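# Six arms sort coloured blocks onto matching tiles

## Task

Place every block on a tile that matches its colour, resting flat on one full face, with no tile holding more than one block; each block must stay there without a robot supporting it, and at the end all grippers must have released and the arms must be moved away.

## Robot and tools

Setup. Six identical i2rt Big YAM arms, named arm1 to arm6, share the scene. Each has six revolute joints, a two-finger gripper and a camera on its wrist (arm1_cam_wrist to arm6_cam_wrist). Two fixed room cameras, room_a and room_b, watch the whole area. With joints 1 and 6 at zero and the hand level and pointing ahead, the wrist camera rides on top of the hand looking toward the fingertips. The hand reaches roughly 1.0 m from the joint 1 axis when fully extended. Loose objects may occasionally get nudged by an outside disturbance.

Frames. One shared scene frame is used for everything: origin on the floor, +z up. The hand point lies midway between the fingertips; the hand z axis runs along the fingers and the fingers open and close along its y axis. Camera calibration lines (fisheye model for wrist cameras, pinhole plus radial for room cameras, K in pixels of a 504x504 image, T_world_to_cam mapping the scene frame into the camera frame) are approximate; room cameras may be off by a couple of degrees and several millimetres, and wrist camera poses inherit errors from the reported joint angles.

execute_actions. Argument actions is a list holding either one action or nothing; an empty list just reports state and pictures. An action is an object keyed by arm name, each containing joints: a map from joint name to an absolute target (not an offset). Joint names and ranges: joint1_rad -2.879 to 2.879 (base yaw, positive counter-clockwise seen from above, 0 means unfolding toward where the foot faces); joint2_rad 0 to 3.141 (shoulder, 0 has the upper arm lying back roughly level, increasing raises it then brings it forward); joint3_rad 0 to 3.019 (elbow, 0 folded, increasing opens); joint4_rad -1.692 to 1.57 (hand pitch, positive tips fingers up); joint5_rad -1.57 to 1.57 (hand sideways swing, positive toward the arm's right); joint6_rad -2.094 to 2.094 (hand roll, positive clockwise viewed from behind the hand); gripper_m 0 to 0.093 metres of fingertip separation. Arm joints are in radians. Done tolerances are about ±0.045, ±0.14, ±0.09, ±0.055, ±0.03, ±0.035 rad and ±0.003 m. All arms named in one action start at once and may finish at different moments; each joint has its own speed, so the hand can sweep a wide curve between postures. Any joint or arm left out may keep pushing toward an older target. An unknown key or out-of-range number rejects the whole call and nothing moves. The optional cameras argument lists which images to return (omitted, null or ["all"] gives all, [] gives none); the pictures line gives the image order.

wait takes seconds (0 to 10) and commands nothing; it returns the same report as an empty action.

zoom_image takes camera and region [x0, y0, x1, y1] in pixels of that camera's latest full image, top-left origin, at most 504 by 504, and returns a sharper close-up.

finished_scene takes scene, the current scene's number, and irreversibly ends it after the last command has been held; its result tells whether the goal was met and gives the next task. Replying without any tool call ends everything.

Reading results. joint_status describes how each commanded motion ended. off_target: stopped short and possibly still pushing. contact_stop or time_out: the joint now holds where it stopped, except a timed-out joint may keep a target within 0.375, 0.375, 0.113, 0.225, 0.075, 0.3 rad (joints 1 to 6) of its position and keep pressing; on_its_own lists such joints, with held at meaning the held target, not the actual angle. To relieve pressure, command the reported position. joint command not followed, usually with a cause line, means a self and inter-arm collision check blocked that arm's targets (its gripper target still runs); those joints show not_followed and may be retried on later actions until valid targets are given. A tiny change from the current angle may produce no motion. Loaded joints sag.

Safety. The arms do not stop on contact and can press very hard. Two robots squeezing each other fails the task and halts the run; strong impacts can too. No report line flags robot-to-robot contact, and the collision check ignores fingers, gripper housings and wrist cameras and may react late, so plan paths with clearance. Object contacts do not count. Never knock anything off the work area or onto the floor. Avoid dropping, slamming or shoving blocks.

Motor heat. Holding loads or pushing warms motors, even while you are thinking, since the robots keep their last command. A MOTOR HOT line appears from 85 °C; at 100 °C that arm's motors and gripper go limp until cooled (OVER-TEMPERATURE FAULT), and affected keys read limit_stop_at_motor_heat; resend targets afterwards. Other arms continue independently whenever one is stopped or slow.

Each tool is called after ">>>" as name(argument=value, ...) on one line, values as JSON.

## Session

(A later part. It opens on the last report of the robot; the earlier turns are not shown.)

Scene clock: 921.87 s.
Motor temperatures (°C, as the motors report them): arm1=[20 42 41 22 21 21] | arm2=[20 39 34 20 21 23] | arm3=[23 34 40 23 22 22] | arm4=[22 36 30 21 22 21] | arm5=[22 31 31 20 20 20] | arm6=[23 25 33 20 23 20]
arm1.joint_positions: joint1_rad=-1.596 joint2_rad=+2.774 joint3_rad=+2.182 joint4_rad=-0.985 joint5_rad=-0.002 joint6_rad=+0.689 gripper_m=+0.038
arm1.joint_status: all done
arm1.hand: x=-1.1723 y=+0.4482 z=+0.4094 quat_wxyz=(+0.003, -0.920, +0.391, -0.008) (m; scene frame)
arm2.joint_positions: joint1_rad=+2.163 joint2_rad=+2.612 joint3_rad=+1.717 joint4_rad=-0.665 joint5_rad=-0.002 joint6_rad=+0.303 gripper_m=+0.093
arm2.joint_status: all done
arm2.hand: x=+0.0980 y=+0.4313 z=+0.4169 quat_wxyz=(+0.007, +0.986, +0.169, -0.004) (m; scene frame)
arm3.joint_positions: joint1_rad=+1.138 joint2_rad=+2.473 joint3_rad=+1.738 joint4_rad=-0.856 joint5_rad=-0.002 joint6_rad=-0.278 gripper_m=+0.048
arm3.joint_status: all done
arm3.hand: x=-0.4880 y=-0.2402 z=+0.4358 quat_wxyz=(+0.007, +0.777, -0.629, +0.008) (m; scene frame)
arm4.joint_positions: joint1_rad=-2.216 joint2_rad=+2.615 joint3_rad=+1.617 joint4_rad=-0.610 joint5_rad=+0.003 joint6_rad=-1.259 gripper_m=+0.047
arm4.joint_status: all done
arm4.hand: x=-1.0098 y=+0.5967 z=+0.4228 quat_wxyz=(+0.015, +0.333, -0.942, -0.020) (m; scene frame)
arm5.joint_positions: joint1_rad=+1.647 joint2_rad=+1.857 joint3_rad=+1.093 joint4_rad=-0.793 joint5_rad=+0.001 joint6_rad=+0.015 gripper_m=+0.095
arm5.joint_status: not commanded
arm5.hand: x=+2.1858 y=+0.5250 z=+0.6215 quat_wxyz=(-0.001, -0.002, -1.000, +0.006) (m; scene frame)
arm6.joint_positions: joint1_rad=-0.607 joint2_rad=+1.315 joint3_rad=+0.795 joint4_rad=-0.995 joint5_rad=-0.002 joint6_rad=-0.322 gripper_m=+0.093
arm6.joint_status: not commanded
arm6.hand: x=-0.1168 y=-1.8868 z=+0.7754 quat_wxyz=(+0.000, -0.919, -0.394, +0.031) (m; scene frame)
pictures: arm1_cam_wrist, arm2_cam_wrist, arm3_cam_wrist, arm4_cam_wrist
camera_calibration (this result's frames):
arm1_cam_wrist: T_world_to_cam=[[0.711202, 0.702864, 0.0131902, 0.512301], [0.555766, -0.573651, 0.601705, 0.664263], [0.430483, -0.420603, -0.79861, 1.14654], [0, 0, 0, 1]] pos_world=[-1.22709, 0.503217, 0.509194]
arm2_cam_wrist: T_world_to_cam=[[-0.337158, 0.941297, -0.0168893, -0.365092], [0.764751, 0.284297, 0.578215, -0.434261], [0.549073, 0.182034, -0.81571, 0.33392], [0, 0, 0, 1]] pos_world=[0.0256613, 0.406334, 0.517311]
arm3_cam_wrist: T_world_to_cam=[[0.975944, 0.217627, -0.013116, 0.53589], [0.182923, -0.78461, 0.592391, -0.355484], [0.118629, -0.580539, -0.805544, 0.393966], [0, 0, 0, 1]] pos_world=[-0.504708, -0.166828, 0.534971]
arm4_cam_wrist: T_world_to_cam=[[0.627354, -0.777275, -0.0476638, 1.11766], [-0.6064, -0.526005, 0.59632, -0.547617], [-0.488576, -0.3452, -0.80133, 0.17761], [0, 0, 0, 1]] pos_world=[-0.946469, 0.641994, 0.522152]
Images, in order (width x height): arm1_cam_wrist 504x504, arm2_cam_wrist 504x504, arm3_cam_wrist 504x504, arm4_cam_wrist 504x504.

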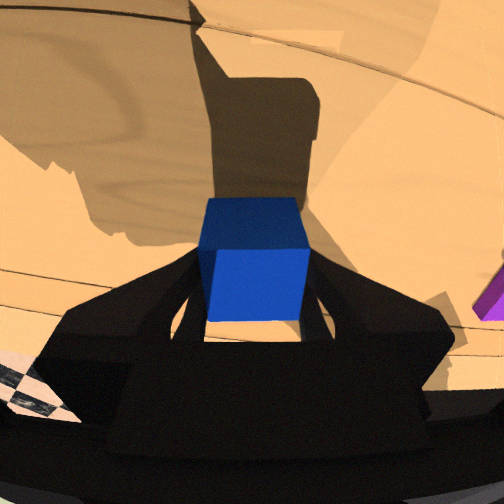

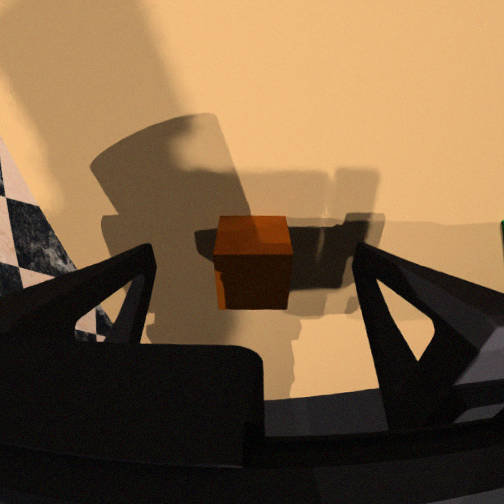

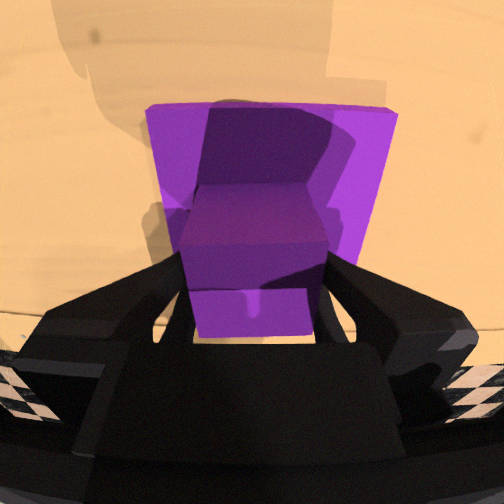

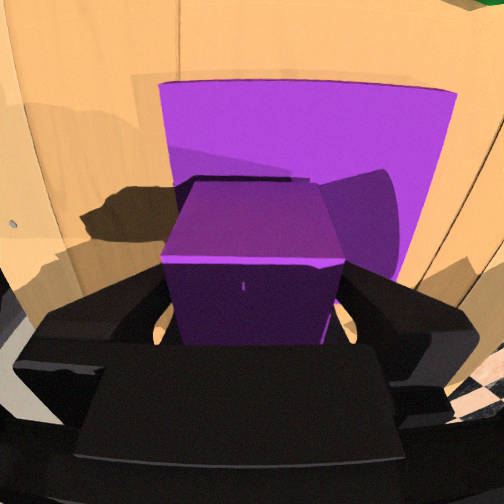

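>>> execute_actions(actions=[{"arm1":{"joints":{"gripper_m":0.093}},"arm2":{"joints":{"joint2_rad":2.635,"gripper_m":0.05}},"arm3":{"joints":{"gripper_m":0.093}},"arm4":{"joints":{"joint3_rad":1.668,"joint4_rad":-0.59}}}], cameras=["arm2_cam_wrist", "arm3_cam_wrist", "arm4_cam_wrist", "arm1_cam_wrist"])

Scene clock: 965.47 s.
Motor temperatures (°C, as the motors report them): arm1=[20 44 40 22 21 21] | arm2=[20 41 33 20 21 23] | arm3=[23 34 40 23 22 22] | arm4=[22 38 29 21 22 21] | arm5=[22 31 30 20 20 20] | arm6=[23 25 33 20 23 20]
arm1.joint_positions: joint1_rad=-1.596 joint2_rad=+2.773 joint3_rad=+2.182 joint4_rad=-0.985 joint5_rad=-0.002 joint6_rad=+0.689 gripper_m=+0.093
arm1.joint_status: all done
arm1.hand: x=-1.1724 y=+0.4482 z=+0.4097 quat_wxyz=(+0.003, -0.920, +0.391, -0.008) (m; scene frame)
arm2.joint_positions: joint1_rad=+2.163 joint2_rad=+2.623 joint3_rad=+1.717 joint4_rad=-0.665 joint5_rad=-0.002 joint6_rad=+0.302 gripper_m=+0.050
arm2.joint_status: all done
arm2.hand: x=+0.1017 y=+0.4340 z=+0.4103 quat_wxyz=(+0.005, +0.986, +0.169, +0.001) (m; scene frame)
arm3.joint_positions: joint1_rad=+1.138 joint2_rad=+2.473 joint3_rad=+1.738 joint4_rad=-0.856 joint5_rad=-0.002 joint6_rad=-0.278 gripper_m=+0.093
arm3.joint_status: all done
arm3.hand: x=-0.4880 y=-0.2402 z=+0.4358 quat_wxyz=(+0.007, +0.777, -0.629, +0.008) (m; scene frame)
arm4.joint_positions: joint1_rad=-2.216 joint2_rad=+2.615 joint3_rad=+1.643 joint4_rad=-0.605 joint5_rad=+0.003 joint6_rad=-1.259 gripper_m=+0.047
arm4.joint_status: all done
arm4.hand: x=-0.9965 y=+0.5880 z=+0.4278 quat_wxyz=(+0.006, +0.333, -0.943, -0.007) (m; scene frame)
arm5.joint_positions: joint1_rad=+1.647 joint2_rad=+1.857 joint3_rad=+1.093 joint4_rad=-0.793 joint5_rad=+0.001 joint6_rad=+0.015 gripper_m=+0.095
arm5.joint_status: not commanded
arm5.hand: x=+2.1858 y=+0.5250 z=+0.6215 quat_wxyz=(-0.001, -0.002, -1.000, +0.006) (m; scene frame)
arm6.joint_positions: joint1_rad=-0.607 joint2_rad=+1.315 joint3_rad=+0.795 joint4_rad=-0.995 joint5_rad=-0.002 joint6_rad=-0.322 gripper_m=+0.093
arm6.joint_status: not commanded
arm6.hand: x=-0.1168 y=-1.8868 z=+0.7754 quat_wxyz=(+0.000, -0.919, -0.394, +0.031) (m; scene frame)
pictures: arm1_cam_wrist, arm2_cam_wrist, arm3_cam_wrist, arm4_cam_wrist
camera_calibration (this result's frames):
arm1_cam_wrist: T_world_to_cam=[[0.711206, 0.702864, 0.0129516, 0.512495], [0.555995, -0.573677, 0.601469, 0.664573], [0.430181, -0.420567, -0.798791, 1.14653], [0, 0, 0, 1]] pos_world=[-1.2272, 0.503229, 0.50948]
arm2_cam_wrist: T_world_to_cam=[[-0.337451, 0.941244, -0.0136465, -0.367778], [0.759461, 0.280787, 0.586837, -0.435475], [0.556188, 0.187665, -0.80959, 0.320298], [0, 0, 0, 1]] pos_world=[0.0284731, 0.408337, 0.509844]
arm3_cam_wrist: T_world_to_cam=[[0.975944, 0.217627, -0.013116, 0.53589], [0.182923, -0.78461, 0.592391, -0.355484], [0.118629, -0.580539, -0.805544, 0.393966], [0, 0, 0, 1]] pos_world=[-0.504708, -0.166828, 0.534971]
arm4_cam_wrist: T_world_to_cam=[[0.628161, -0.777877, -0.0179135, 1.09123], [-0.621953, -0.515814, 0.589161, -0.565565], [-0.467535, -0.358946, -0.807817, 0.216955], [0, 0, 0, 1]] pos_world=[-0.935788, 0.634993, 0.528017]
Images, in order (width x height): arm1_cam_wrist 504x504, arm2_cam_wrist 504x504, arm3_cam_wrist 504x504, arm4_cam_wrist 504x504.

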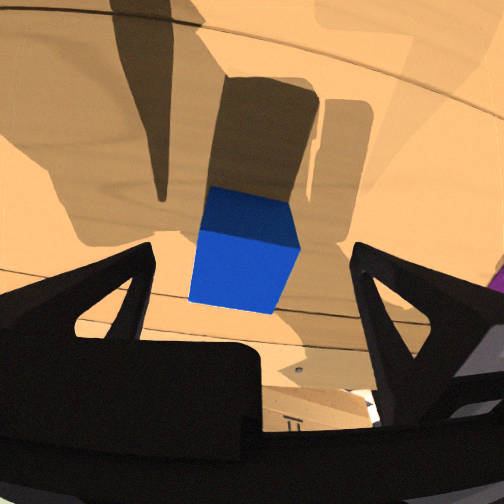

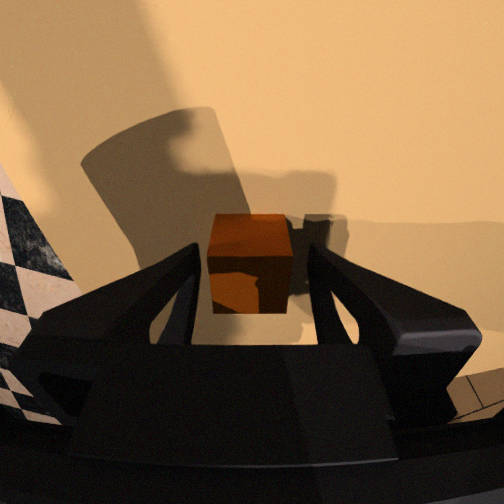

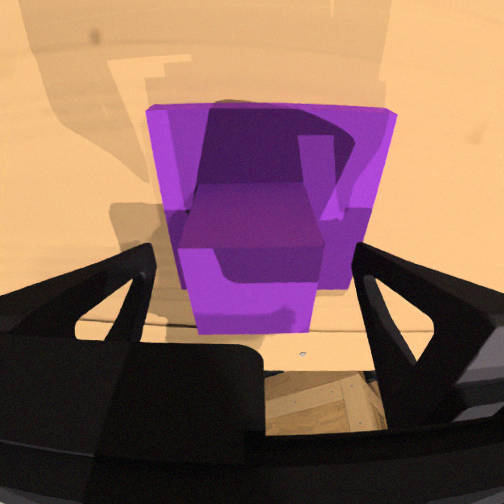

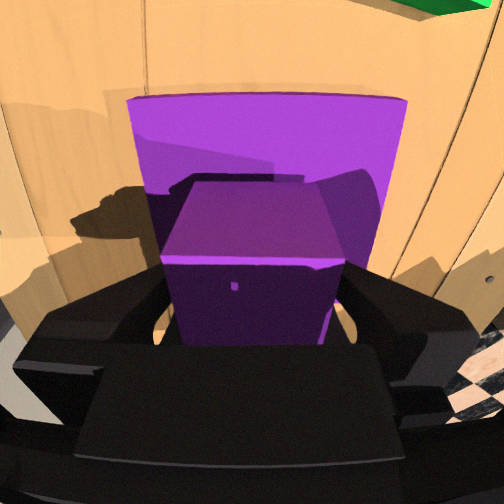

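>>> execute_actions(actions=[{"arm1":{"joints":{"joint2_rad":1.738,"joint3_rad":0.79,"joint4_rad":-0.62,"joint6_rad":2.07}},"arm2":{"joints":{"gripper_m":0.019}},"arm3":{"joints":{"joint2_rad":1.3,"joint3_rad":0.6}},"arm4":{"joints":{"gripper_m":0.093}}}], cameras=["arm2_cam_wrist", "arm4_cam_wrist", "arm1_cam_wrist", "room_a"])

Scene clock: 1087.53 s.
Motor temperatures (°C, as the motors report them): arm1=[20 45 40 22 21 21] | arm2=[20 41 32 20 21 23] | arm3=[23 35 39 23 22 22] | arm4=[22 39 29 21 22 21] | arm5=[22 31 30 20 20 20] | arm6=[23 24 33 20 23 20]
arm1.joint_positions: joint1_rad=-1.596 joint2_rad=+1.744 joint3_rad=+0.791 joint4_rad=-0.622 joint5_rad=-0.002 joint6_rad=+2.054 gripper_m=+0.093
arm1.joint_status: all done
arm1.hand: x=-0.8357 y=+0.4084 z=+0.6033 quat_wxyz=(+0.007, -0.467, +0.884, -0.004) (m; scene frame)
arm2.joint_positions: joint1_rad=+2.163 joint2_rad=+2.623 joint3_rad=+1.717 joint4_rad=-0.665 joint5_rad=-0.002 joint6_rad=+0.302 gripper_m=+0.032
arm2.joint_status: gripper_m off_target (ended at +0.032, target +0.019)
arm2.hand: x=+0.1017 y=+0.4341 z=+0.4103 quat_wxyz=(+0.004, +0.986, +0.169, +0.001) (m; scene frame)
arm3.joint_positions: joint1_rad=+1.138 joint2_rad=+1.314 joint3_rad=+0.587 joint4_rad=-0.848 joint5_rad=-0.002 joint6_rad=-0.278 gripper_m=+0.093
arm3.joint_status: all done
arm3.hand: x=-0.5141 y=-0.6027 z=+0.6406 quat_wxyz=(+0.001, +0.777, -0.629, +0.003) (m; scene frame)
arm4.joint_positions: joint1_rad=-2.216 joint2_rad=+2.614 joint3_rad=+1.643 joint4_rad=-0.605 joint5_rad=+0.002 joint6_rad=-1.259 gripper_m=+0.093
arm4.joint_status: all done
arm4.hand: x=-0.9962 y=+0.5878 z=+0.4283 quat_wxyz=(+0.005, +0.333, -0.943, -0.007) (m; scene frame)
arm5.joint_positions: joint1_rad=+1.647 joint2_rad=+1.857 joint3_rad=+1.093 joint4_rad=-0.793 joint5_rad=+0.001 joint6_rad=+0.015 gripper_m=+0.095
arm5.joint_status: not commanded
arm5.hand: x=+2.1858 y=+0.5250 z=+0.6215 quat_wxyz=(-0.001, -0.002, -1.000, +0.006) (m; scene frame)
arm6.joint_positions: joint1_rad=-0.607 joint2_rad=+1.315 joint3_rad=+0.795 joint4_rad=-0.995 joint5_rad=-0.002 joint6_rad=-0.322 gripper_m=+0.093
arm6.joint_status: not commanded
arm6.hand: x=-0.1168 y=-1.8868 z=+0.7754 quat_wxyz=(+0.000, -0.919, -0.394, +0.031) (m; scene frame)
pictures: arm1_cam_wrist, arm2_cam_wrist, arm4_cam_wrist, room_a
camera_calibration (this result's frames):
arm1_cam_wrist: T_world_to_cam=[[0.832895, -0.553253, 0.014068, 0.912479], [-0.455725, -0.671205, 0.584635, -0.45741], [-0.314008, -0.49335, -0.811175, 0.554885], [0, 0, 0, 1]] pos_world=[-0.794213, 0.471568, 0.70469]
arm2_cam_wrist: T_world_to_cam=[[-0.337813, 0.94112, -0.0132818, -0.3679], [0.75949, 0.280898, 0.586746, -0.435473], [0.555929, 0.188123, -0.809662, 0.320166], [0, 0, 0, 1]] pos_world=[0.0284667, 0.408331, 0.509852]
arm4_cam_wrist: T_world_to_cam=[[0.628169, -0.777884, -0.0173047, 1.09069], [-0.622456, -0.515751, 0.588685, -0.566026], [-0.466854, -0.359022, -0.808178, 0.218285], [0, 0, 0, 1]] pos_world=[-0.935559, 0.634874, 0.528498]
Images, in order (width x height): arm1_cam_wrist 504x504, arm2_cam_wrist 504x504, arm4_cam_wrist 504x504, room_a 504x504.

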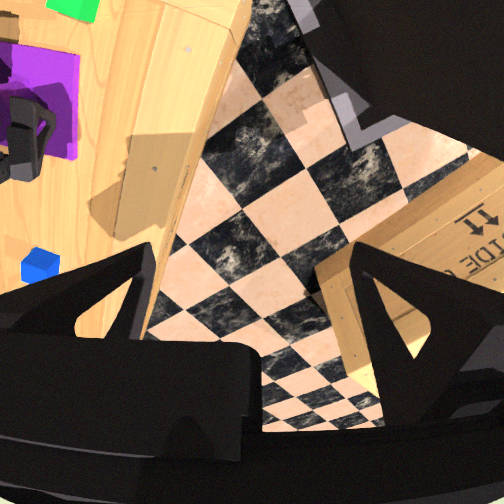

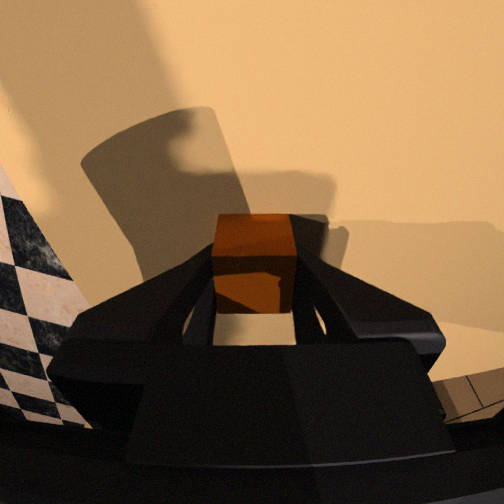

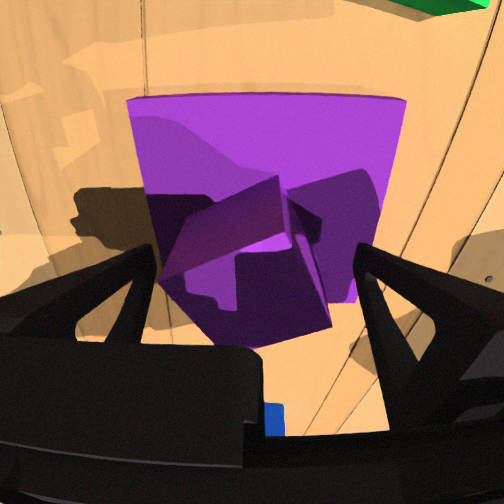

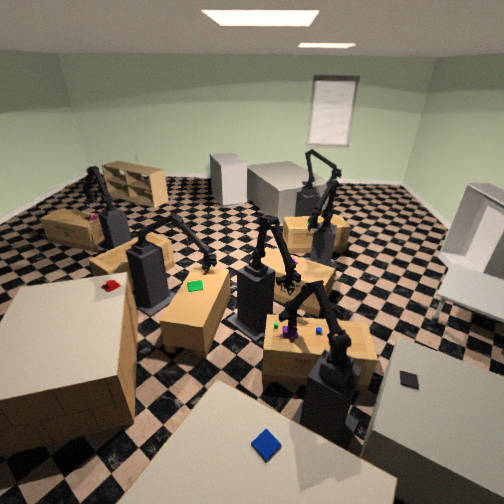

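>>> zoom_image(camera="arm4_cam_wrist", region=[110, 80, 420, 360])

Region (110, 80, 420, 360) of arm4_cam_wrist's 504x504 image, scaled by 1.626, with more detail than that image has; it fills the top 455 rows of this view, and the rest is white.

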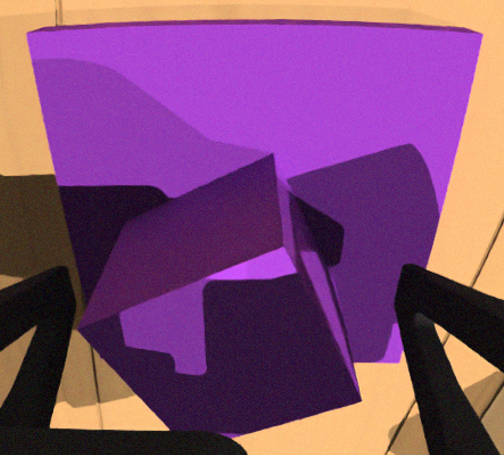

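>>> execute_actions(actions=[{"arm1":{"joints":{"joint1_rad":-2.018,"joint2_rad":2.125,"joint3_rad":1.18,"joint4_rad":-0.585,"joint6_rad":2.085,"gripper_m":0.068}},"arm2":{"joints":{"joint1_rad":1.6,"joint2_rad":2.0,"joint3_rad":1.50,"joint4_rad":-1.08}},"arm4":{"joints":{"joint1_rad":-2.598,"joint2_rad":2.425,"joint3_rad":1.50,"joint4_rad":-0.645,"joint6_rad":-1.53}}}], cameras=["arm4_cam_wrist", "arm1_cam_wrist", "room_a"])

Scene clock: 1161.87 s.
Motor temperatures (°C, as the motors report them): arm1=[20 39 38 22 21 21] | arm2=[20 42 32 20 21 23] | arm3=[23 30 39 23 22 22] | arm4=[22 40 28 21 22 21] | arm5=[22 31 30 20 20 20] | arm6=[23 24 34 20 23 20]
arm1.joint_positions: joint1_rad=-2.031 joint2_rad=+2.126 joint3_rad=+1.148 joint4_rad=-0.587 joint5_rad=+0.001 joint6_rad=+2.070 gripper_m=+0.068
arm1.joint_status: all done
arm1.hand: x=-0.8840 y=+0.6245 z=+0.5227 quat_wxyz=(+0.004, -0.257, +0.966, +0.002) (m; scene frame)
arm2.joint_positions: joint1_rad=+1.604 joint2_rad=+2.005 joint3_rad=+1.493 joint4_rad=-1.066 joint5_rad=+0.001 joint6_rad=+0.301 gripper_m=+0.032
arm2.joint_status: all done
arm2.hand: x=+0.0260 y=+0.7606 z=+0.7075 quat_wxyz=(+0.002, +0.994, -0.109, +0.005) (m; scene frame)
arm3.joint_positions: joint1_rad=+1.138 joint2_rad=+1.314 joint3_rad=+0.587 joint4_rad=-0.848 joint5_rad=-0.002 joint6_rad=-0.278 gripper_m=+0.093
arm3.joint_status: not commanded
arm3.hand: x=-0.5141 y=-0.6027 z=+0.6406 quat_wxyz=(+0.001, +0.777, -0.629, +0.003) (m; scene frame)
arm4.joint_positions: joint1_rad=-2.592 joint2_rad=+2.413 joint3_rad=+1.502 joint4_rad=-0.631 joint5_rad=+0.001 joint6_rad=-1.518 gripper_m=+0.093
arm4.joint_status: all done
arm4.hand: x=-1.1548 y=+0.4323 z=+0.5113 quat_wxyz=(-0.001, +0.277, -0.961, +0.008) (m; scene frame)
arm5.joint_positions: joint1_rad=+1.647 joint2_rad=+1.857 joint3_rad=+1.093 joint4_rad=-0.793 joint5_rad=+0.001 joint6_rad=+0.015 gripper_m=+0.095
arm5.joint_status: not commanded
arm5.hand: x=+2.1858 y=+0.5250 z=+0.6215 quat_wxyz=(-0.001, -0.002, -1.000, +0.006) (m; scene frame)
arm6.joint_positions: joint1_rad=-0.607 joint2_rad=+1.315 joint3_rad=+0.795 joint4_rad=-0.995 joint5_rad=-0.002 joint6_rad=-0.322 gripper_m=+0.093
arm6.joint_status: not commanded
arm6.hand: x=-0.1168 y=-1.8868 z=+0.7754 quat_wxyz=(+0.000, -0.919, -0.394, +0.031) (m; scene frame)
pictures: arm1_cam_wrist, arm4_cam_wrist, room_a
camera_calibration (this result's frames):
arm1_cam_wrist: T_world_to_cam=[[0.508705, -0.86094, -0.00138246, 0.987054], [-0.698011, -0.413373, 0.584725, -0.662533], [-0.503985, -0.296487, -0.81123, 0.290017], [0, 0, 0, 1]] pos_world=[-0.818411, 0.661907, 0.624035]
arm4_cam_wrist: T_world_to_cam=[[0.532409, -0.846349, 0.0152701, 0.973066], [-0.69043, -0.423748, 0.586297, -0.910879], [-0.489741, -0.322693, -0.809953, 0.11426], [0, 0, 0, 1]] pos_world=[-1.09101, 0.474442, 0.611732]
Images, in order (width x height): arm1_cam_wrist 504x504, arm4_cam_wrist 504x504, room_a 504x504.

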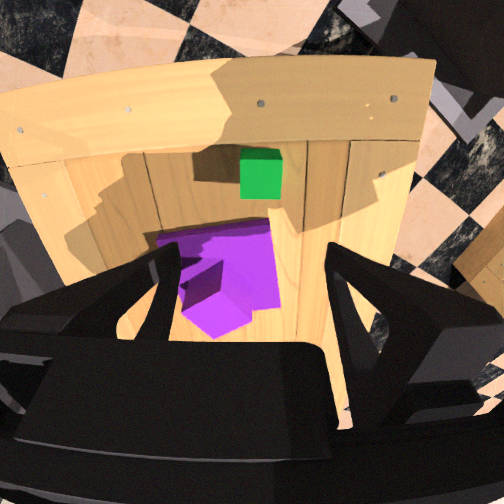

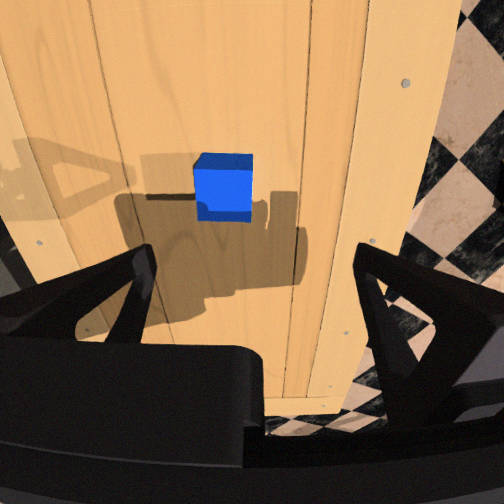

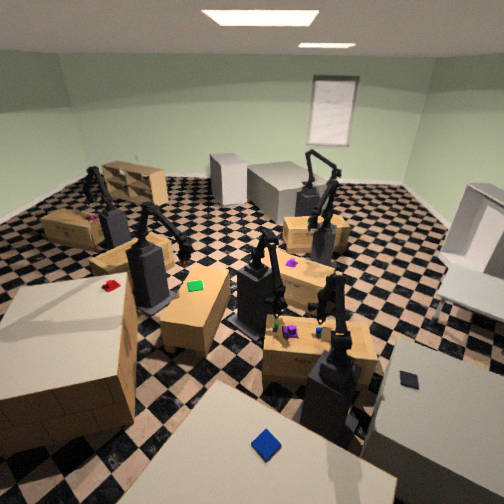

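>>> zoom_image(camera="arm1_cam_wrist", region=[140, 130, 350, 350])

>>> zoom_image(camera="arm4_cam_wrist", region=[170, 130, 290, 250])

Region (140, 130, 350, 350) of arm1_cam_wrist's 504x504 image, scaled by 2.291, with more detail than that image has; it fills the left 481 columns of this view, and the rest is white.

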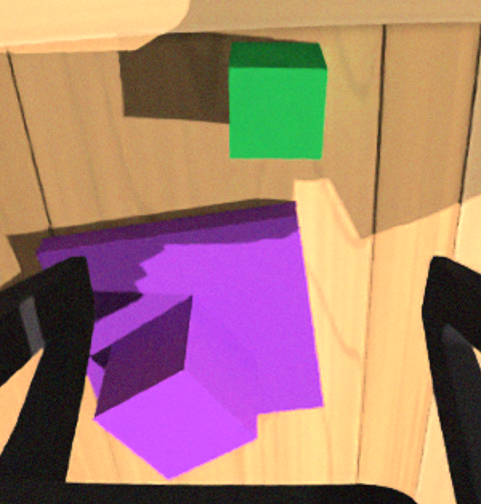

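Region (170, 130, 290, 250) of arm4_cam_wrist's 504x504 image, scaled by 4.200, with more detail than that image has.

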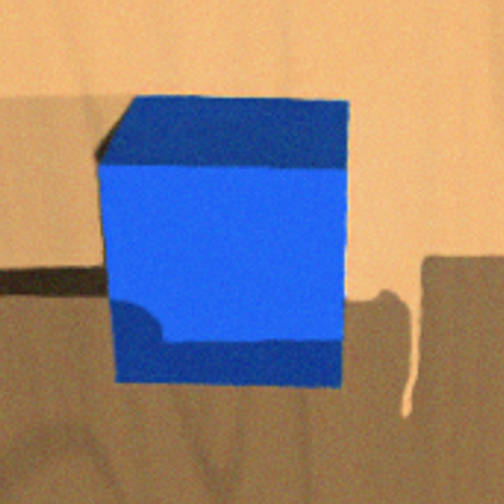

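>>> execute_actions(actions=[{"arm1":{"joints":{"joint1_rad":-2.01,"joint2_rad":2.395,"joint3_rad":1.235,"joint4_rad":-0.37,"gripper_m":0.08}},"arm2":{"joints":{"joint1_rad":1.33,"joint2_rad":1.95,"joint4_rad":-1.12}},"arm4":{"joints":{"joint2_rad":2.58,"joint3_rad":1.57,"joint4_rad":-0.51}}}], cameras=["arm4_cam_wrist", "arm1_cam_wrist"])

Scene clock: 1232.97 s.
Motor temperatures (°C, as the motors report them): arm1=[20 39 39 22 21 21] | arm2=[20 41 34 20 21 23] | arm3=[23 28 39 23 22 22] | arm4=[22 39 27 21 22 21] | arm5=[22 31 30 20 20 20] | arm6=[23 24 34 20 23 20]
arm1.joint_positions: joint1_rad=-2.025 joint2_rad=+2.409 joint3_rad=+1.229 joint4_rad=-0.380 joint5_rad=+0.001 joint6_rad=+2.070 gripper_m=+0.080
arm1.joint_status: all done
arm1.hand: x=-0.8864 y=+0.6237 z=+0.4029 quat_wxyz=(+0.002, -0.260, +0.966, +0.004) (m; scene frame)
arm2.joint_positions: joint1_rad=+1.329 joint2_rad=+1.960 joint3_rad=+1.493 joint4_rad=-1.104 joint5_rad=+0.001 joint6_rad=+0.300 gripper_m=+0.032
arm2.joint_status: all done
arm2.hand: x=+0.0394 y=+0.9170 z=+0.7312 quat_wxyz=(+0.002, +0.970, -0.244, +0.002) (m; scene frame)
arm3.joint_positions: joint1_rad=+1.138 joint2_rad=+1.314 joint3_rad=+0.587 joint4_rad=-0.848 joint5_rad=-0.002 joint6_rad=-0.278 gripper_m=+0.093
arm3.joint_status: not commanded
arm3.hand: x=-0.5141 y=-0.6027 z=+0.6406 quat_wxyz=(+0.001, +0.777, -0.629, +0.003) (m; scene frame)
arm4.joint_positions: joint1_rad=-2.592 joint2_rad=+2.578 joint3_rad=+1.561 joint4_rad=-0.525 joint5_rad=+0.001 joint6_rad=-1.518 gripper_m=+0.093
arm4.joint_status: all done
arm4.hand: x=-1.1580 y=+0.4365 z=+0.4320 quat_wxyz=(-0.001, +0.278, -0.961, +0.008) (m; scene frame)
arm5.joint_positions: joint1_rad=+1.647 joint2_rad=+1.857 joint3_rad=+1.093 joint4_rad=-0.793 joint5_rad=+0.001 joint6_rad=+0.015 gripper_m=+0.095
arm5.joint_status: not commanded
arm5.hand: x=+2.1858 y=+0.5250 z=+0.6215 quat_wxyz=(-0.001, -0.002, -1.000, +0.006) (m; scene frame)
arm6.joint_positions: joint1_rad=-0.607 joint2_rad=+1.315 joint3_rad=+0.795 joint4_rad=-0.995 joint5_rad=-0.002 joint6_rad=-0.322 gripper_m=+0.093
arm6.joint_status: not commanded
arm6.hand: x=-0.1168 y=-1.8868 z=+0.7754 quat_wxyz=(+0.000, -0.919, -0.394, +0.031) (m; scene frame)
pictures: arm1_cam_wrist, arm4_cam_wrist
camera_calibration (this result's frames):
arm1_cam_wrist: T_world_to_cam=[[0.513313, -0.858185, -0.00536906, 0.991448], [-0.693493, -0.418474, 0.58647, -0.588004], [-0.505547, -0.29732, -0.809953, 0.190051], [0, 0, 0, 1]] pos_world=[-0.82062, 0.661287, 0.504102]
arm4_cam_wrist: T_world_to_cam=[[0.53305, -0.845932, 0.01603, 0.979795], [-0.690357, -0.423908, 0.586267, -0.864704], [-0.489147, -0.323576, -0.809959, 0.050936], [0, 0, 0, 1]] pos_world=[-1.09432, 0.478767, 0.532497]
Images, in order (width x height): arm1_cam_wrist 504x504, arm4_cam_wrist 504x504.

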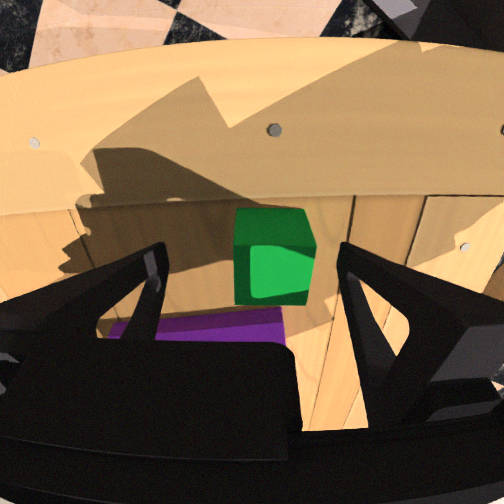

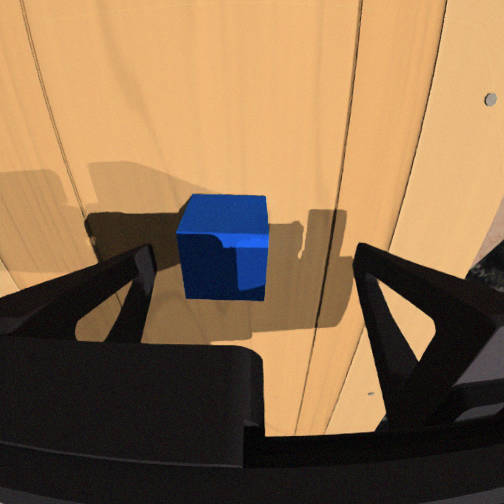

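>>> execute_actions(actions=[{"arm1":{"joints":{"gripper_m":0.019}},"arm4":{"joints":{"joint2_rad":2.62,"gripper_m":0.064}}}], cameras=["arm4_cam_wrist", "arm1_cam_wrist"])

Scene clock: 1249.30 s.
Motor temperatures (°C, as the motors report them): arm1=[20 39 37 22 21 21] | arm2=[20 41 34 20 21 23] | arm3=[23 28 39 23 22 22] | arm4=[22 39 27 21 22 21] | arm5=[22 31 30 20 20 20] | arm6=[23 24 34 20 23 20]
arm1.joint_positions: joint1_rad=-2.025 joint2_rad=+2.409 joint3_rad=+1.229 joint4_rad=-0.380 joint5_rad=+0.001 joint6_rad=+2.071 gripper_m=+0.032
arm1.joint_status: gripper_m off_target (ended at +0.032, target +0.019)
arm1.hand: x=-0.8864 y=+0.6237 z=+0.4029 quat_wxyz=(+0.002, -0.260, +0.966, +0.004) (m; scene frame)
arm2.joint_positions: joint1_rad=+1.329 joint2_rad=+1.960 joint3_rad=+1.493 joint4_rad=-1.104 joint5_rad=+0.001 joint6_rad=+0.300 gripper_m=+0.032
arm2.joint_status: not commanded
arm2.hand: x=+0.0394 y=+0.9170 z=+0.7312 quat_wxyz=(+0.002, +0.970, -0.244, +0.002) (m; scene frame)
arm3.joint_positions: joint1_rad=+1.138 joint2_rad=+1.314 joint3_rad=+0.587 joint4_rad=-0.848 joint5_rad=-0.002 joint6_rad=-0.278 gripper_m=+0.093
arm3.joint_status: not commanded
arm3.hand: x=-0.5141 y=-0.6027 z=+0.6406 quat_wxyz=(+0.001, +0.777, -0.629, +0.003) (m; scene frame)
arm4.joint_positions: joint1_rad=-2.592 joint2_rad=+2.590 joint3_rad=+1.561 joint4_rad=-0.525 joint5_rad=+0.001 joint6_rad=-1.518 gripper_m=+0.064
arm4.joint_status: all done
arm4.hand: x=-1.1611 y=+0.4408 z=+0.4253 quat_wxyz=(+0.001, +0.278, -0.961, +0.003) (m; scene frame)
arm5.joint_positions: joint1_rad=+1.647 joint2_rad=+1.857 joint3_rad=+1.093 joint4_rad=-0.793 joint5_rad=+0.001 joint6_rad=+0.015 gripper_m=+0.095
arm5.joint_status: not commanded
arm5.hand: x=+2.1858 y=+0.5250 z=+0.6215 quat_wxyz=(-0.001, -0.002, -1.000, +0.006) (m; scene frame)
arm6.joint_positions: joint1_rad=-0.607 joint2_rad=+1.315 joint3_rad=+0.795 joint4_rad=-0.995 joint5_rad=-0.002 joint6_rad=-0.322 gripper_m=+0.093
arm6.joint_status: not commanded
arm6.hand: x=-0.1168 y=-1.8868 z=+0.7754 quat_wxyz=(+0.000, -0.919, -0.394, +0.031) (m; scene frame)
pictures: arm1_cam_wrist, arm4_cam_wrist
camera_calibration (this result's frames):
arm1_cam_wrist: T_world_to_cam=[[0.512986, -0.85838, -0.00537161, 0.991281], [-0.69365, -0.41821, 0.586472, -0.588309], [-0.505663, -0.297126, -0.809951, 0.189827], [0, 0, 0, 1]] pos_world=[-0.820606, 0.661262, 0.504102]
arm4_cam_wrist: T_world_to_cam=[[0.533092, -0.846048, 0.00384053, 0.990504], [-0.68624, -0.429733, 0.58686, -0.853918], [-0.494861, -0.315486, -0.809679, 0.035009], [0, 0, 0, 1]] pos_world=[-1.0967, 0.482102, 0.525672]
Images, in order (width x height): arm1_cam_wrist 504x504, arm4_cam_wrist 504x504.

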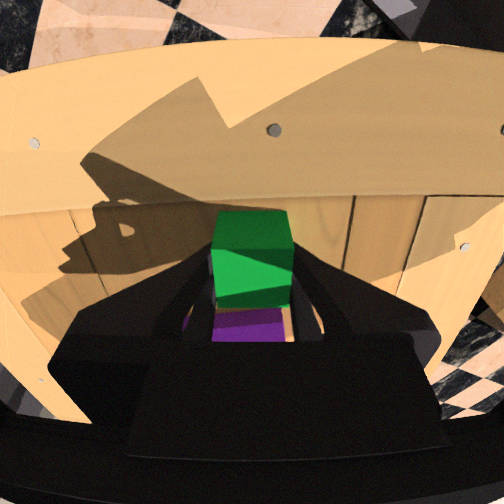

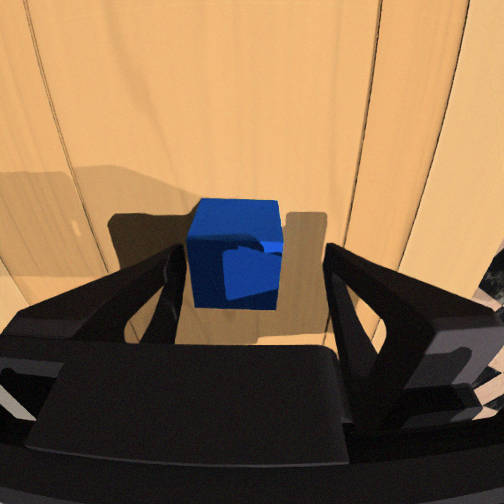

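>>> execute_actions(actions=[{"arm1":{"joints":{"joint2_rad":1.982,"joint3_rad":0.864,"joint4_rad":-0.46,"joint6_rad":1.7}},"arm2":{"joints":{"joint1_rad":0.93}},"arm4":{"joints":{"joint2_rad":2.59,"gripper_m":0.025}}}], cameras=["arm4_cam_wrist", "arm1_cam_wrist", "room_b"])

Scene clock: 1281.87 s.
Motor temperatures (°C, as the motors report them): arm1=[20 39 36 22 21 21] | arm2=[20 41 34 20 21 23] | arm3=[23 28 39 23 22 22] | arm4=[22 38 27 21 22 21] | arm5=[22 31 30 20 20 20] | arm6=[23 23 34 20 23 20]
arm1.joint_positions: joint1_rad=-2.025 joint2_rad=+1.973 joint3_rad=+0.872 joint4_rad=-0.454 joint5_rad=+0.001 joint6_rad=+1.716 gripper_m=+0.031
arm1.joint_status: all done
arm1.hand: x=-0.8130 y=+0.5780 z=+0.5353 quat_wxyz=(+0.002, -0.426, +0.905, +0.005) (m; scene frame)
arm2.joint_positions: joint1_rad=+0.932 joint2_rad=+1.960 joint3_rad=+1.493 joint4_rad=-1.104 joint5_rad=+0.001 joint6_rad=+0.300 gripper_m=+0.032
arm2.joint_status: all done
arm2.hand: x=+0.1255 y=+1.1247 z=+0.7299 quat_wxyz=(+0.002, +0.902, -0.431, +0.003) (m; scene frame)
arm3.joint_positions: joint1_rad=+1.138 joint2_rad=+1.314 joint3_rad=+0.587 joint4_rad=-0.848 joint5_rad=-0.002 joint6_rad=-0.278 gripper_m=+0.093
arm3.joint_status: not commanded
arm3.hand: x=-0.5141 y=-0.6027 z=+0.6406 quat_wxyz=(+0.001, +0.777, -0.629, +0.003) (m; scene frame)
arm4.joint_positions: joint1_rad=-2.592 joint2_rad=+2.590 joint3_rad=+1.561 joint4_rad=-0.525 joint5_rad=+0.001 joint6_rad=-1.519 gripper_m=+0.037
arm4.joint_status: gripper_m off_target (ended at +0.037, target +0.025); the others done
arm4.hand: x=-1.1611 y=+0.4408 z=+0.4253 quat_wxyz=(+0.001, +0.278, -0.961, +0.003) (m; scene frame)
arm5.joint_positions: joint1_rad=+1.647 joint2_rad=+1.857 joint3_rad=+1.093 joint4_rad=-0.793 joint5_rad=+0.001 joint6_rad=+0.015 gripper_m=+0.095
arm5.joint_status: not commanded
arm5.hand: x=+2.1858 y=+0.5250 z=+0.6215 quat_wxyz=(-0.001, -0.002, -1.000, +0.006) (m; scene frame)
arm6.joint_positions: joint1_rad=-0.607 joint2_rad=+1.315 joint3_rad=+0.795 joint4_rad=-0.995 joint5_rad=-0.002 joint6_rad=-0.322 gripper_m=+0.093
arm6.joint_status: not commanded
arm6.hand: x=-0.1168 y=-1.8868 z=+0.7754 quat_wxyz=(+0.000, -0.919, -0.394, +0.031) (m; scene frame)
pictures: arm1_cam_wrist, arm4_cam_wrist, room_b
camera_calibration (this result's frames):
arm1_cam_wrist: T_world_to_cam=[[0.779468, -0.626405, -0.0068227, 0.998375], [-0.504702, -0.634404, 0.585498, -0.355043], [-0.371087, -0.452933, -0.810645, 0.520418], [0, 0, 0, 1]] pos_world=[-0.764272, 0.635861, 0.636563]
arm4_cam_wrist: T_world_to_cam=[[0.533415, -0.845845, 0.00383935, 0.990789], [-0.686074, -0.429995, 0.586861, -0.853611], [-0.494743, -0.315675, -0.809678, 0.0352296], [0, 0, 0, 1]] pos_world=[-1.09671, 0.482126, 0.525672]
Images, in order (width x height): arm1_cam_wrist 504x504, arm4_cam_wrist 504x504, room_b 504x504.

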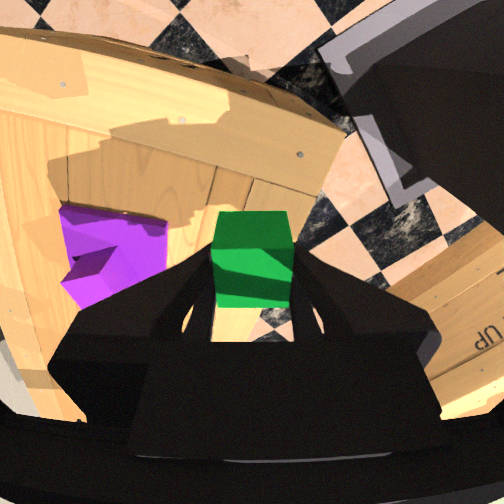

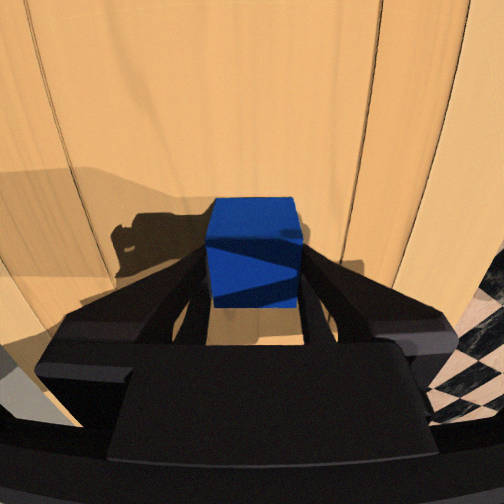

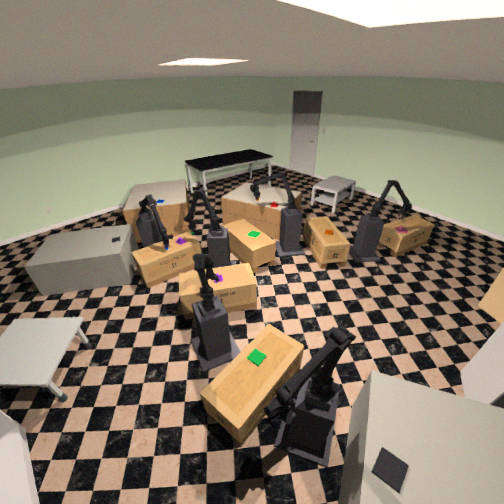

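>>> execute_actions(actions=[{"arm1":{"joints":{"joint1_rad":2.214,"joint6_rad":1.15}},"arm2":{"joints":{"joint1_rad":-1.99,"joint6_rad":0.0}},"arm4":{"joints":{"joint1_rad":-0.205,"joint2_rad":2.07,"joint3_rad":1.535,"joint4_rad":-1.05,"joint6_rad":-1.58}}}], cameras=["arm4_cam_wrist", "arm1_cam_wrist", "arm2_cam_wrist", "room_a"])

Scene clock: 1325.07 s.
Motor temperatures (°C, as the motors report them): arm1=[20 37 35 22 21 21] | arm2=[20 41 34 20 21 23] | arm3=[23 27 38 23 22 22] | arm4=[22 39 27 21 22 21] | arm5=[22 31 30 20 20 20] | arm6=[23 23 34 20 23 20]
arm1.joint_positions: joint1_rad=+2.228 joint2_rad=+1.973 joint3_rad=+0.872 joint4_rad=-0.454 joint5_rad=-0.001 joint6_rad=+1.164 gripper_m=+0.031
arm1.joint_status: all done
arm1.hand: x=-0.1183 y=+0.5849 z=+0.5431 quat_wxyz=(-0.009, -0.294, -0.956, -0.009) (m; scene frame)
arm2.joint_positions: joint1_rad=-2.000 joint2_rad=+1.960 joint3_rad=+1.493 joint4_rad=-1.104 joint5_rad=+0.002 joint6_rad=+0.008 gripper_m=+0.032
arm2.joint_status: all done
arm2.hand: x=+1.1262 y=+0.5952 z=+0.7355 quat_wxyz=(-0.001, -0.193, -0.981, +0.004) (m; scene frame)
arm3.joint_positions: joint1_rad=+1.138 joint2_rad=+1.314 joint3_rad=+0.587 joint4_rad=-0.848 joint5_rad=-0.002 joint6_rad=-0.278 gripper_m=+0.093
arm3.joint_status: not commanded
arm3.hand: x=-0.5141 y=-0.6027 z=+0.6406 quat_wxyz=(+0.001, +0.777, -0.629, +0.003) (m; scene frame)
arm4.joint_positions: joint1_rad=-0.212 joint2_rad=+2.069 joint3_rad=+1.532 joint4_rad=-1.034 joint5_rad=+0.000 joint6_rad=-1.568 gripper_m=+0.037
arm4.joint_status: all done
arm4.hand: x=-1.4069 y=+1.4973 z=+0.7283 quat_wxyz=(-0.004, +0.997, -0.074, -0.005) (m; scene frame)
arm5.joint_positions: joint1_rad=+1.647 joint2_rad=+1.857 joint3_rad=+1.093 joint4_rad=-0.793 joint5_rad=+0.001 joint6_rad=+0.015 gripper_m=+0.095
arm5.joint_status: not commanded
arm5.hand: x=+2.1858 y=+0.5250 z=+0.6215 quat_wxyz=(-0.001, -0.002, -1.000, +0.006) (m; scene frame)
arm6.joint_positions: joint1_rad=-0.607 joint2_rad=+1.315 joint3_rad=+0.795 joint4_rad=-0.995 joint5_rad=-0.002 joint6_rad=-0.322 gripper_m=+0.093
arm6.joint_status: not commanded
arm6.hand: x=-0.1168 y=-1.8868 z=+0.7754 quat_wxyz=(+0.000, -0.919, -0.394, +0.031) (m; scene frame)
pictures: arm1_cam_wrist, arm2_cam_wrist, arm4_cam_wrist, room_a
joint command not followed: on one or more control steps a check withheld the commanded joint targets of the arm1 arm, and it was not sent them on those steps.
cause: the commanded joint targets would bring a part of the robot too close to another arm (this arm's wrist (the part past joint 4) and the other arm's wrist (the part past joint 4), along the way the arms are being sent); next, command targets that bring no part of the robot closer to that arm.
joint command not followed: on one or more control steps a check withheld the commanded joint targets of the arm4 arm, and it was not sent them on those steps.
cause: the commanded joint targets would bring a part of the robot too close to another arm (this arm's wrist (the part past joint 4) and the other arm's wrist (the part past joint 4)); next, command targets that bring no part of the robot closer to that arm.
camera_calibration (this result's frames):
arm1_cam_wrist: T_world_to_cam=[[-0.551379, -0.833973, -0.0216638, 0.433333], [-0.685625, 0.438199, 0.581292, -0.651171], [-0.475289, 0.335366, -0.813407, 0.315791], [0, 0, 0, 1]] pos_world=[-0.0574365, 0.540825, 0.644774]
arm2_cam_wrist: T_world_to_cam=[[-0.373791, -0.927507, 0.00334436, 0.971399], [-0.75246, 0.305351, 0.58358, 0.24084], [-0.542295, 0.215621, -0.812049, 1.20577], [0, 0, 0, 1]] pos_world=[1.1982, 0.56745, 0.835344]
arm4_cam_wrist: T_world_to_cam=[[0.148835, 0.988841, 0.00648845, -1.27566], [0.808212, -0.125423, 0.57538, 0.908858], [0.569773, -0.0803927, -0.817861, 1.64387], [0, 0, 0, 1]] pos_world=[-1.48132, 1.50757, 0.829799]
Images, in order (width x height): arm1_cam_wrist 504x504, arm2_cam_wrist 504x504, arm4_cam_wrist 504x504, room_a 504x504.

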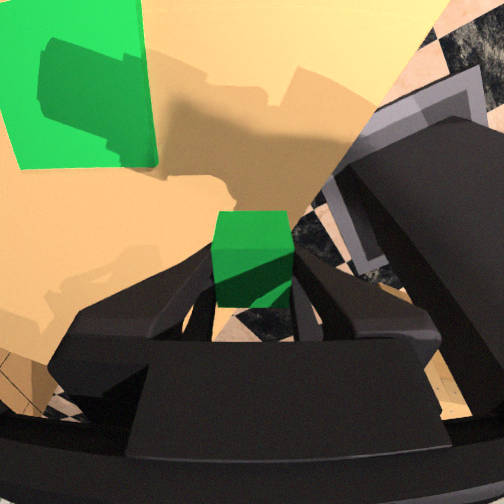

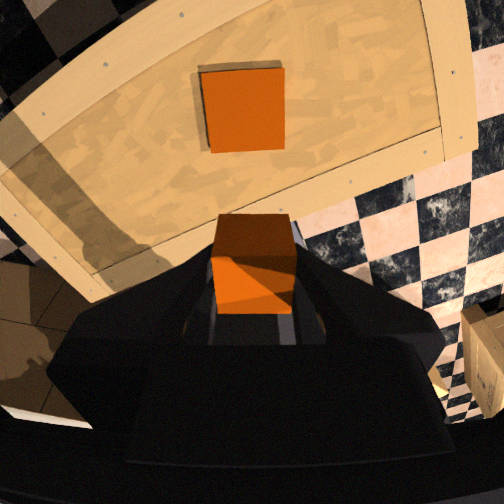

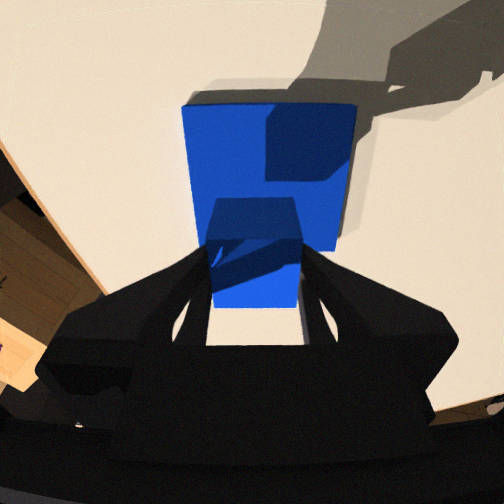

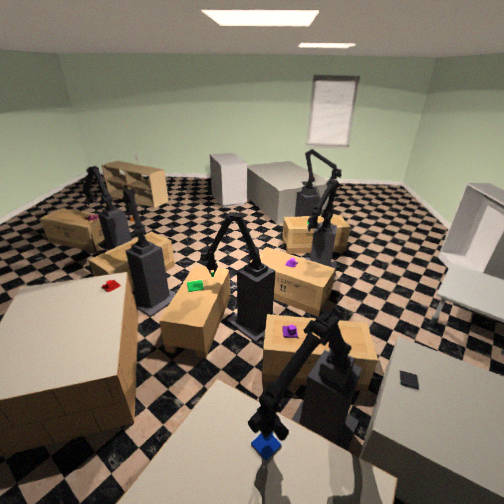

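>>> execute_actions(actions=[{"arm1":{"joints":{"joint2_rad":2.385,"joint3_rad":1.525,"joint4_rad":-0.69}},"arm2":{"joints":{"joint1_rad":-1.968,"joint2_rad":2.455,"joint3_rad":1.535,"joint4_rad":-0.61,"joint6_rad":-0.035}},"arm4":{"joints":{"joint2_rad":2.172,"joint4_rad":-0.925}}}], cameras=["arm4_cam_wrist", "arm1_cam_wrist", "arm2_cam_wrist"])

Scene clock: 1387.00 s.
Motor temperatures (°C, as the motors report them): arm1=[20 36 35 22 21 21] | arm2=[20 41 34 20 21 23] | arm3=[23 26 38 23 22 22] | arm4=[22 38 28 21 22 21] | arm5=[22 31 30 20 20 20] | arm6=[23 23 34 20 23 20]
arm1.joint_positions: joint1_rad=+2.228 joint2_rad=+2.389 joint3_rad=+1.500 joint4_rad=-0.681 joint5_rad=-0.001 joint6_rad=+1.164 gripper_m=+0.031
arm1.joint_status: all done
arm1.hand: x=+0.0314 y=+0.6800 z=+0.4767 quat_wxyz=(-0.005, -0.294, -0.956, -0.004) (m; scene frame)
arm2.joint_positions: joint1_rad=-1.976 joint2_rad=+2.464 joint3_rad=+1.515 joint4_rad=-0.624 joint5_rad=+0.002 joint6_rad=-0.027 gripper_m=+0.032
arm2.joint_status: all done
arm2.hand: x=+1.1430 y=+0.6018 z=+0.4570 quat_wxyz=(+0.000, -0.164, -0.987, +0.004) (m; scene frame)
arm3.joint_positions: joint1_rad=+1.138 joint2_rad=+1.314 joint3_rad=+0.587 joint4_rad=-0.848 joint5_rad=-0.002 joint6_rad=-0.278 gripper_m=+0.093
arm3.joint_status: not commanded
arm3.hand: x=-0.5141 y=-0.6027 z=+0.6406 quat_wxyz=(+0.001, +0.777, -0.629, +0.003) (m; scene frame)
arm4.joint_positions: joint1_rad=-0.211 joint2_rad=+2.153 joint3_rad=+1.532 joint4_rad=-0.940 joint5_rad=-0.001 joint6_rad=-1.569 gripper_m=+0.037
arm4.joint_status: all done
arm4.hand: x=-1.4063 y=+1.5069 z=+0.6803 quat_wxyz=(-0.009, +0.997, -0.074, -0.005) (m; scene frame)
arm5.joint_positions: joint1_rad=+1.647 joint2_rad=+1.857 joint3_rad=+1.093 joint4_rad=-0.793 joint5_rad=+0.001 joint6_rad=+0.015 gripper_m=+0.095
arm5.joint_status: not commanded
arm5.hand: x=+2.1858 y=+0.5250 z=+0.6215 quat_wxyz=(-0.001, -0.002, -1.000, +0.006) (m; scene frame)
arm6.joint_positions: joint1_rad=-0.607 joint2_rad=+1.315 joint3_rad=+0.795 joint4_rad=-0.995 joint5_rad=-0.002 joint6_rad=-0.322 gripper_m=+0.093
arm6.joint_status: not commanded
arm6.hand: x=-0.1168 y=-1.8868 z=+0.7754 quat_wxyz=(+0.000, -0.919, -0.394, +0.031) (m; scene frame)
pictures: arm1_cam_wrist, arm2_cam_wrist, arm4_cam_wrist
camera_calibration (this result's frames):
arm1_cam_wrist: T_world_to_cam=[[-0.551604, -0.834056, -0.00912252, 0.587806], [-0.67884, 0.442543, 0.585945, -0.556952], [-0.484674, 0.329402, -0.810299, 0.303929], [0, 0, 0, 1]] pos_world=[0.0934614, 0.636623, 0.577979]
arm2_cam_wrist: T_world_to_cam=[[-0.318332, -0.947973, 0.00351325, 0.933584], [-0.767871, 0.260023, 0.585459, 0.458052], [-0.555912, 0.183673, -0.810695, 1.02153], [0, 0, 0, 1]] pos_world=[1.2168, 0.57828, 0.556699]
arm4_cam_wrist: T_world_to_cam=[[0.147413, 0.988939, 0.0164212, -1.29383], [0.807774, -0.129955, 0.57499, 0.94365], [0.570764, -0.0714961, -0.817996, 1.59316], [0, 0, 0, 1]] pos_world=[-1.48085, 1.51605, 0.781851]
Images, in order (width x height): arm1_cam_wrist 504x504, arm2_cam_wrist 504x504, arm4_cam_wrist 504x504.

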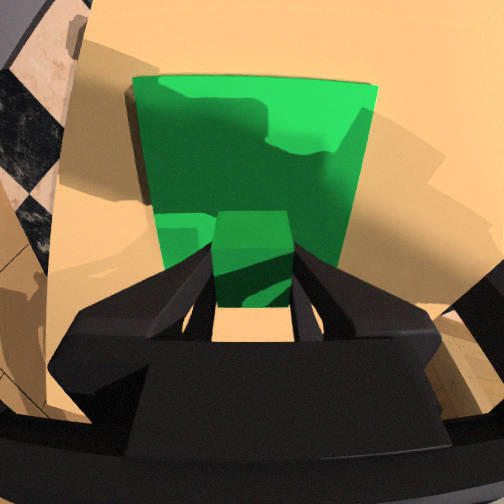

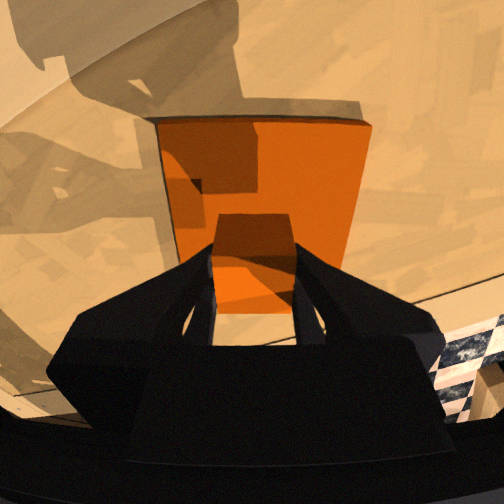

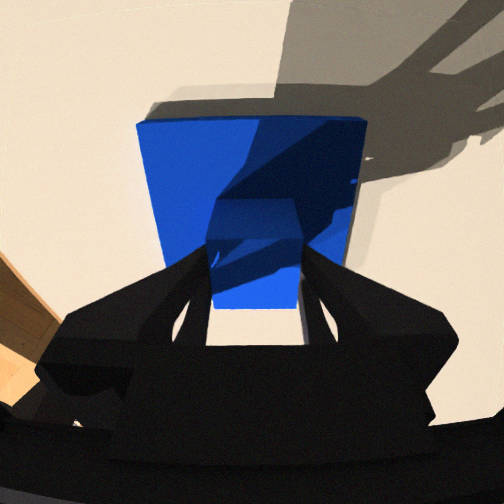

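>>> zoom_image(camera="arm2_cam_wrist", region=[140, 90, 390, 290])

>>> zoom_image(camera="arm1_cam_wrist", region=[120, 60, 390, 290])

>>> zoom_image(camera="arm4_cam_wrist", region=[125, 90, 385, 290])

Region (140, 90, 390, 290) of arm2_cam_wrist's 504x504 image, scaled by 2.016, with more detail than that image has; it fills the top 403 rows of this view, and the rest is white.

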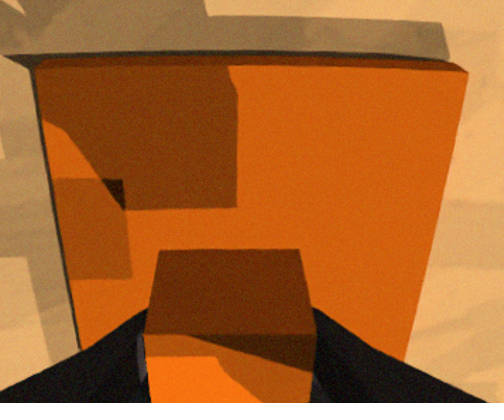

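Region (120, 60, 390, 290) of arm1_cam_wrist's 504x504 image, scaled by 1.867, with more detail than that image has; it fills the top 429 rows of this view, and the rest is white.

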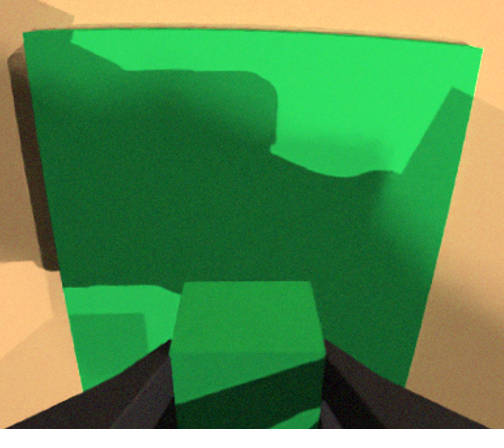

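Region (125, 90, 385, 290) of arm4_cam_wrist's 504x504 image, scaled by 1.938, with more detail than that image has; it fills the top 388 rows of this view, and the rest is white.

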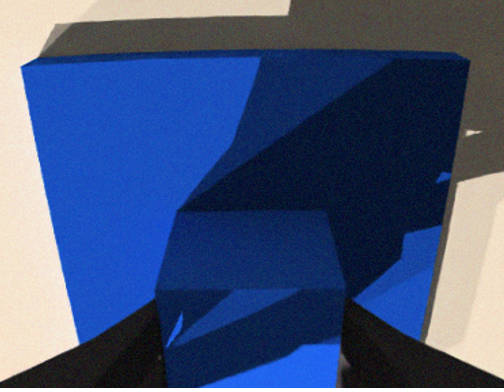

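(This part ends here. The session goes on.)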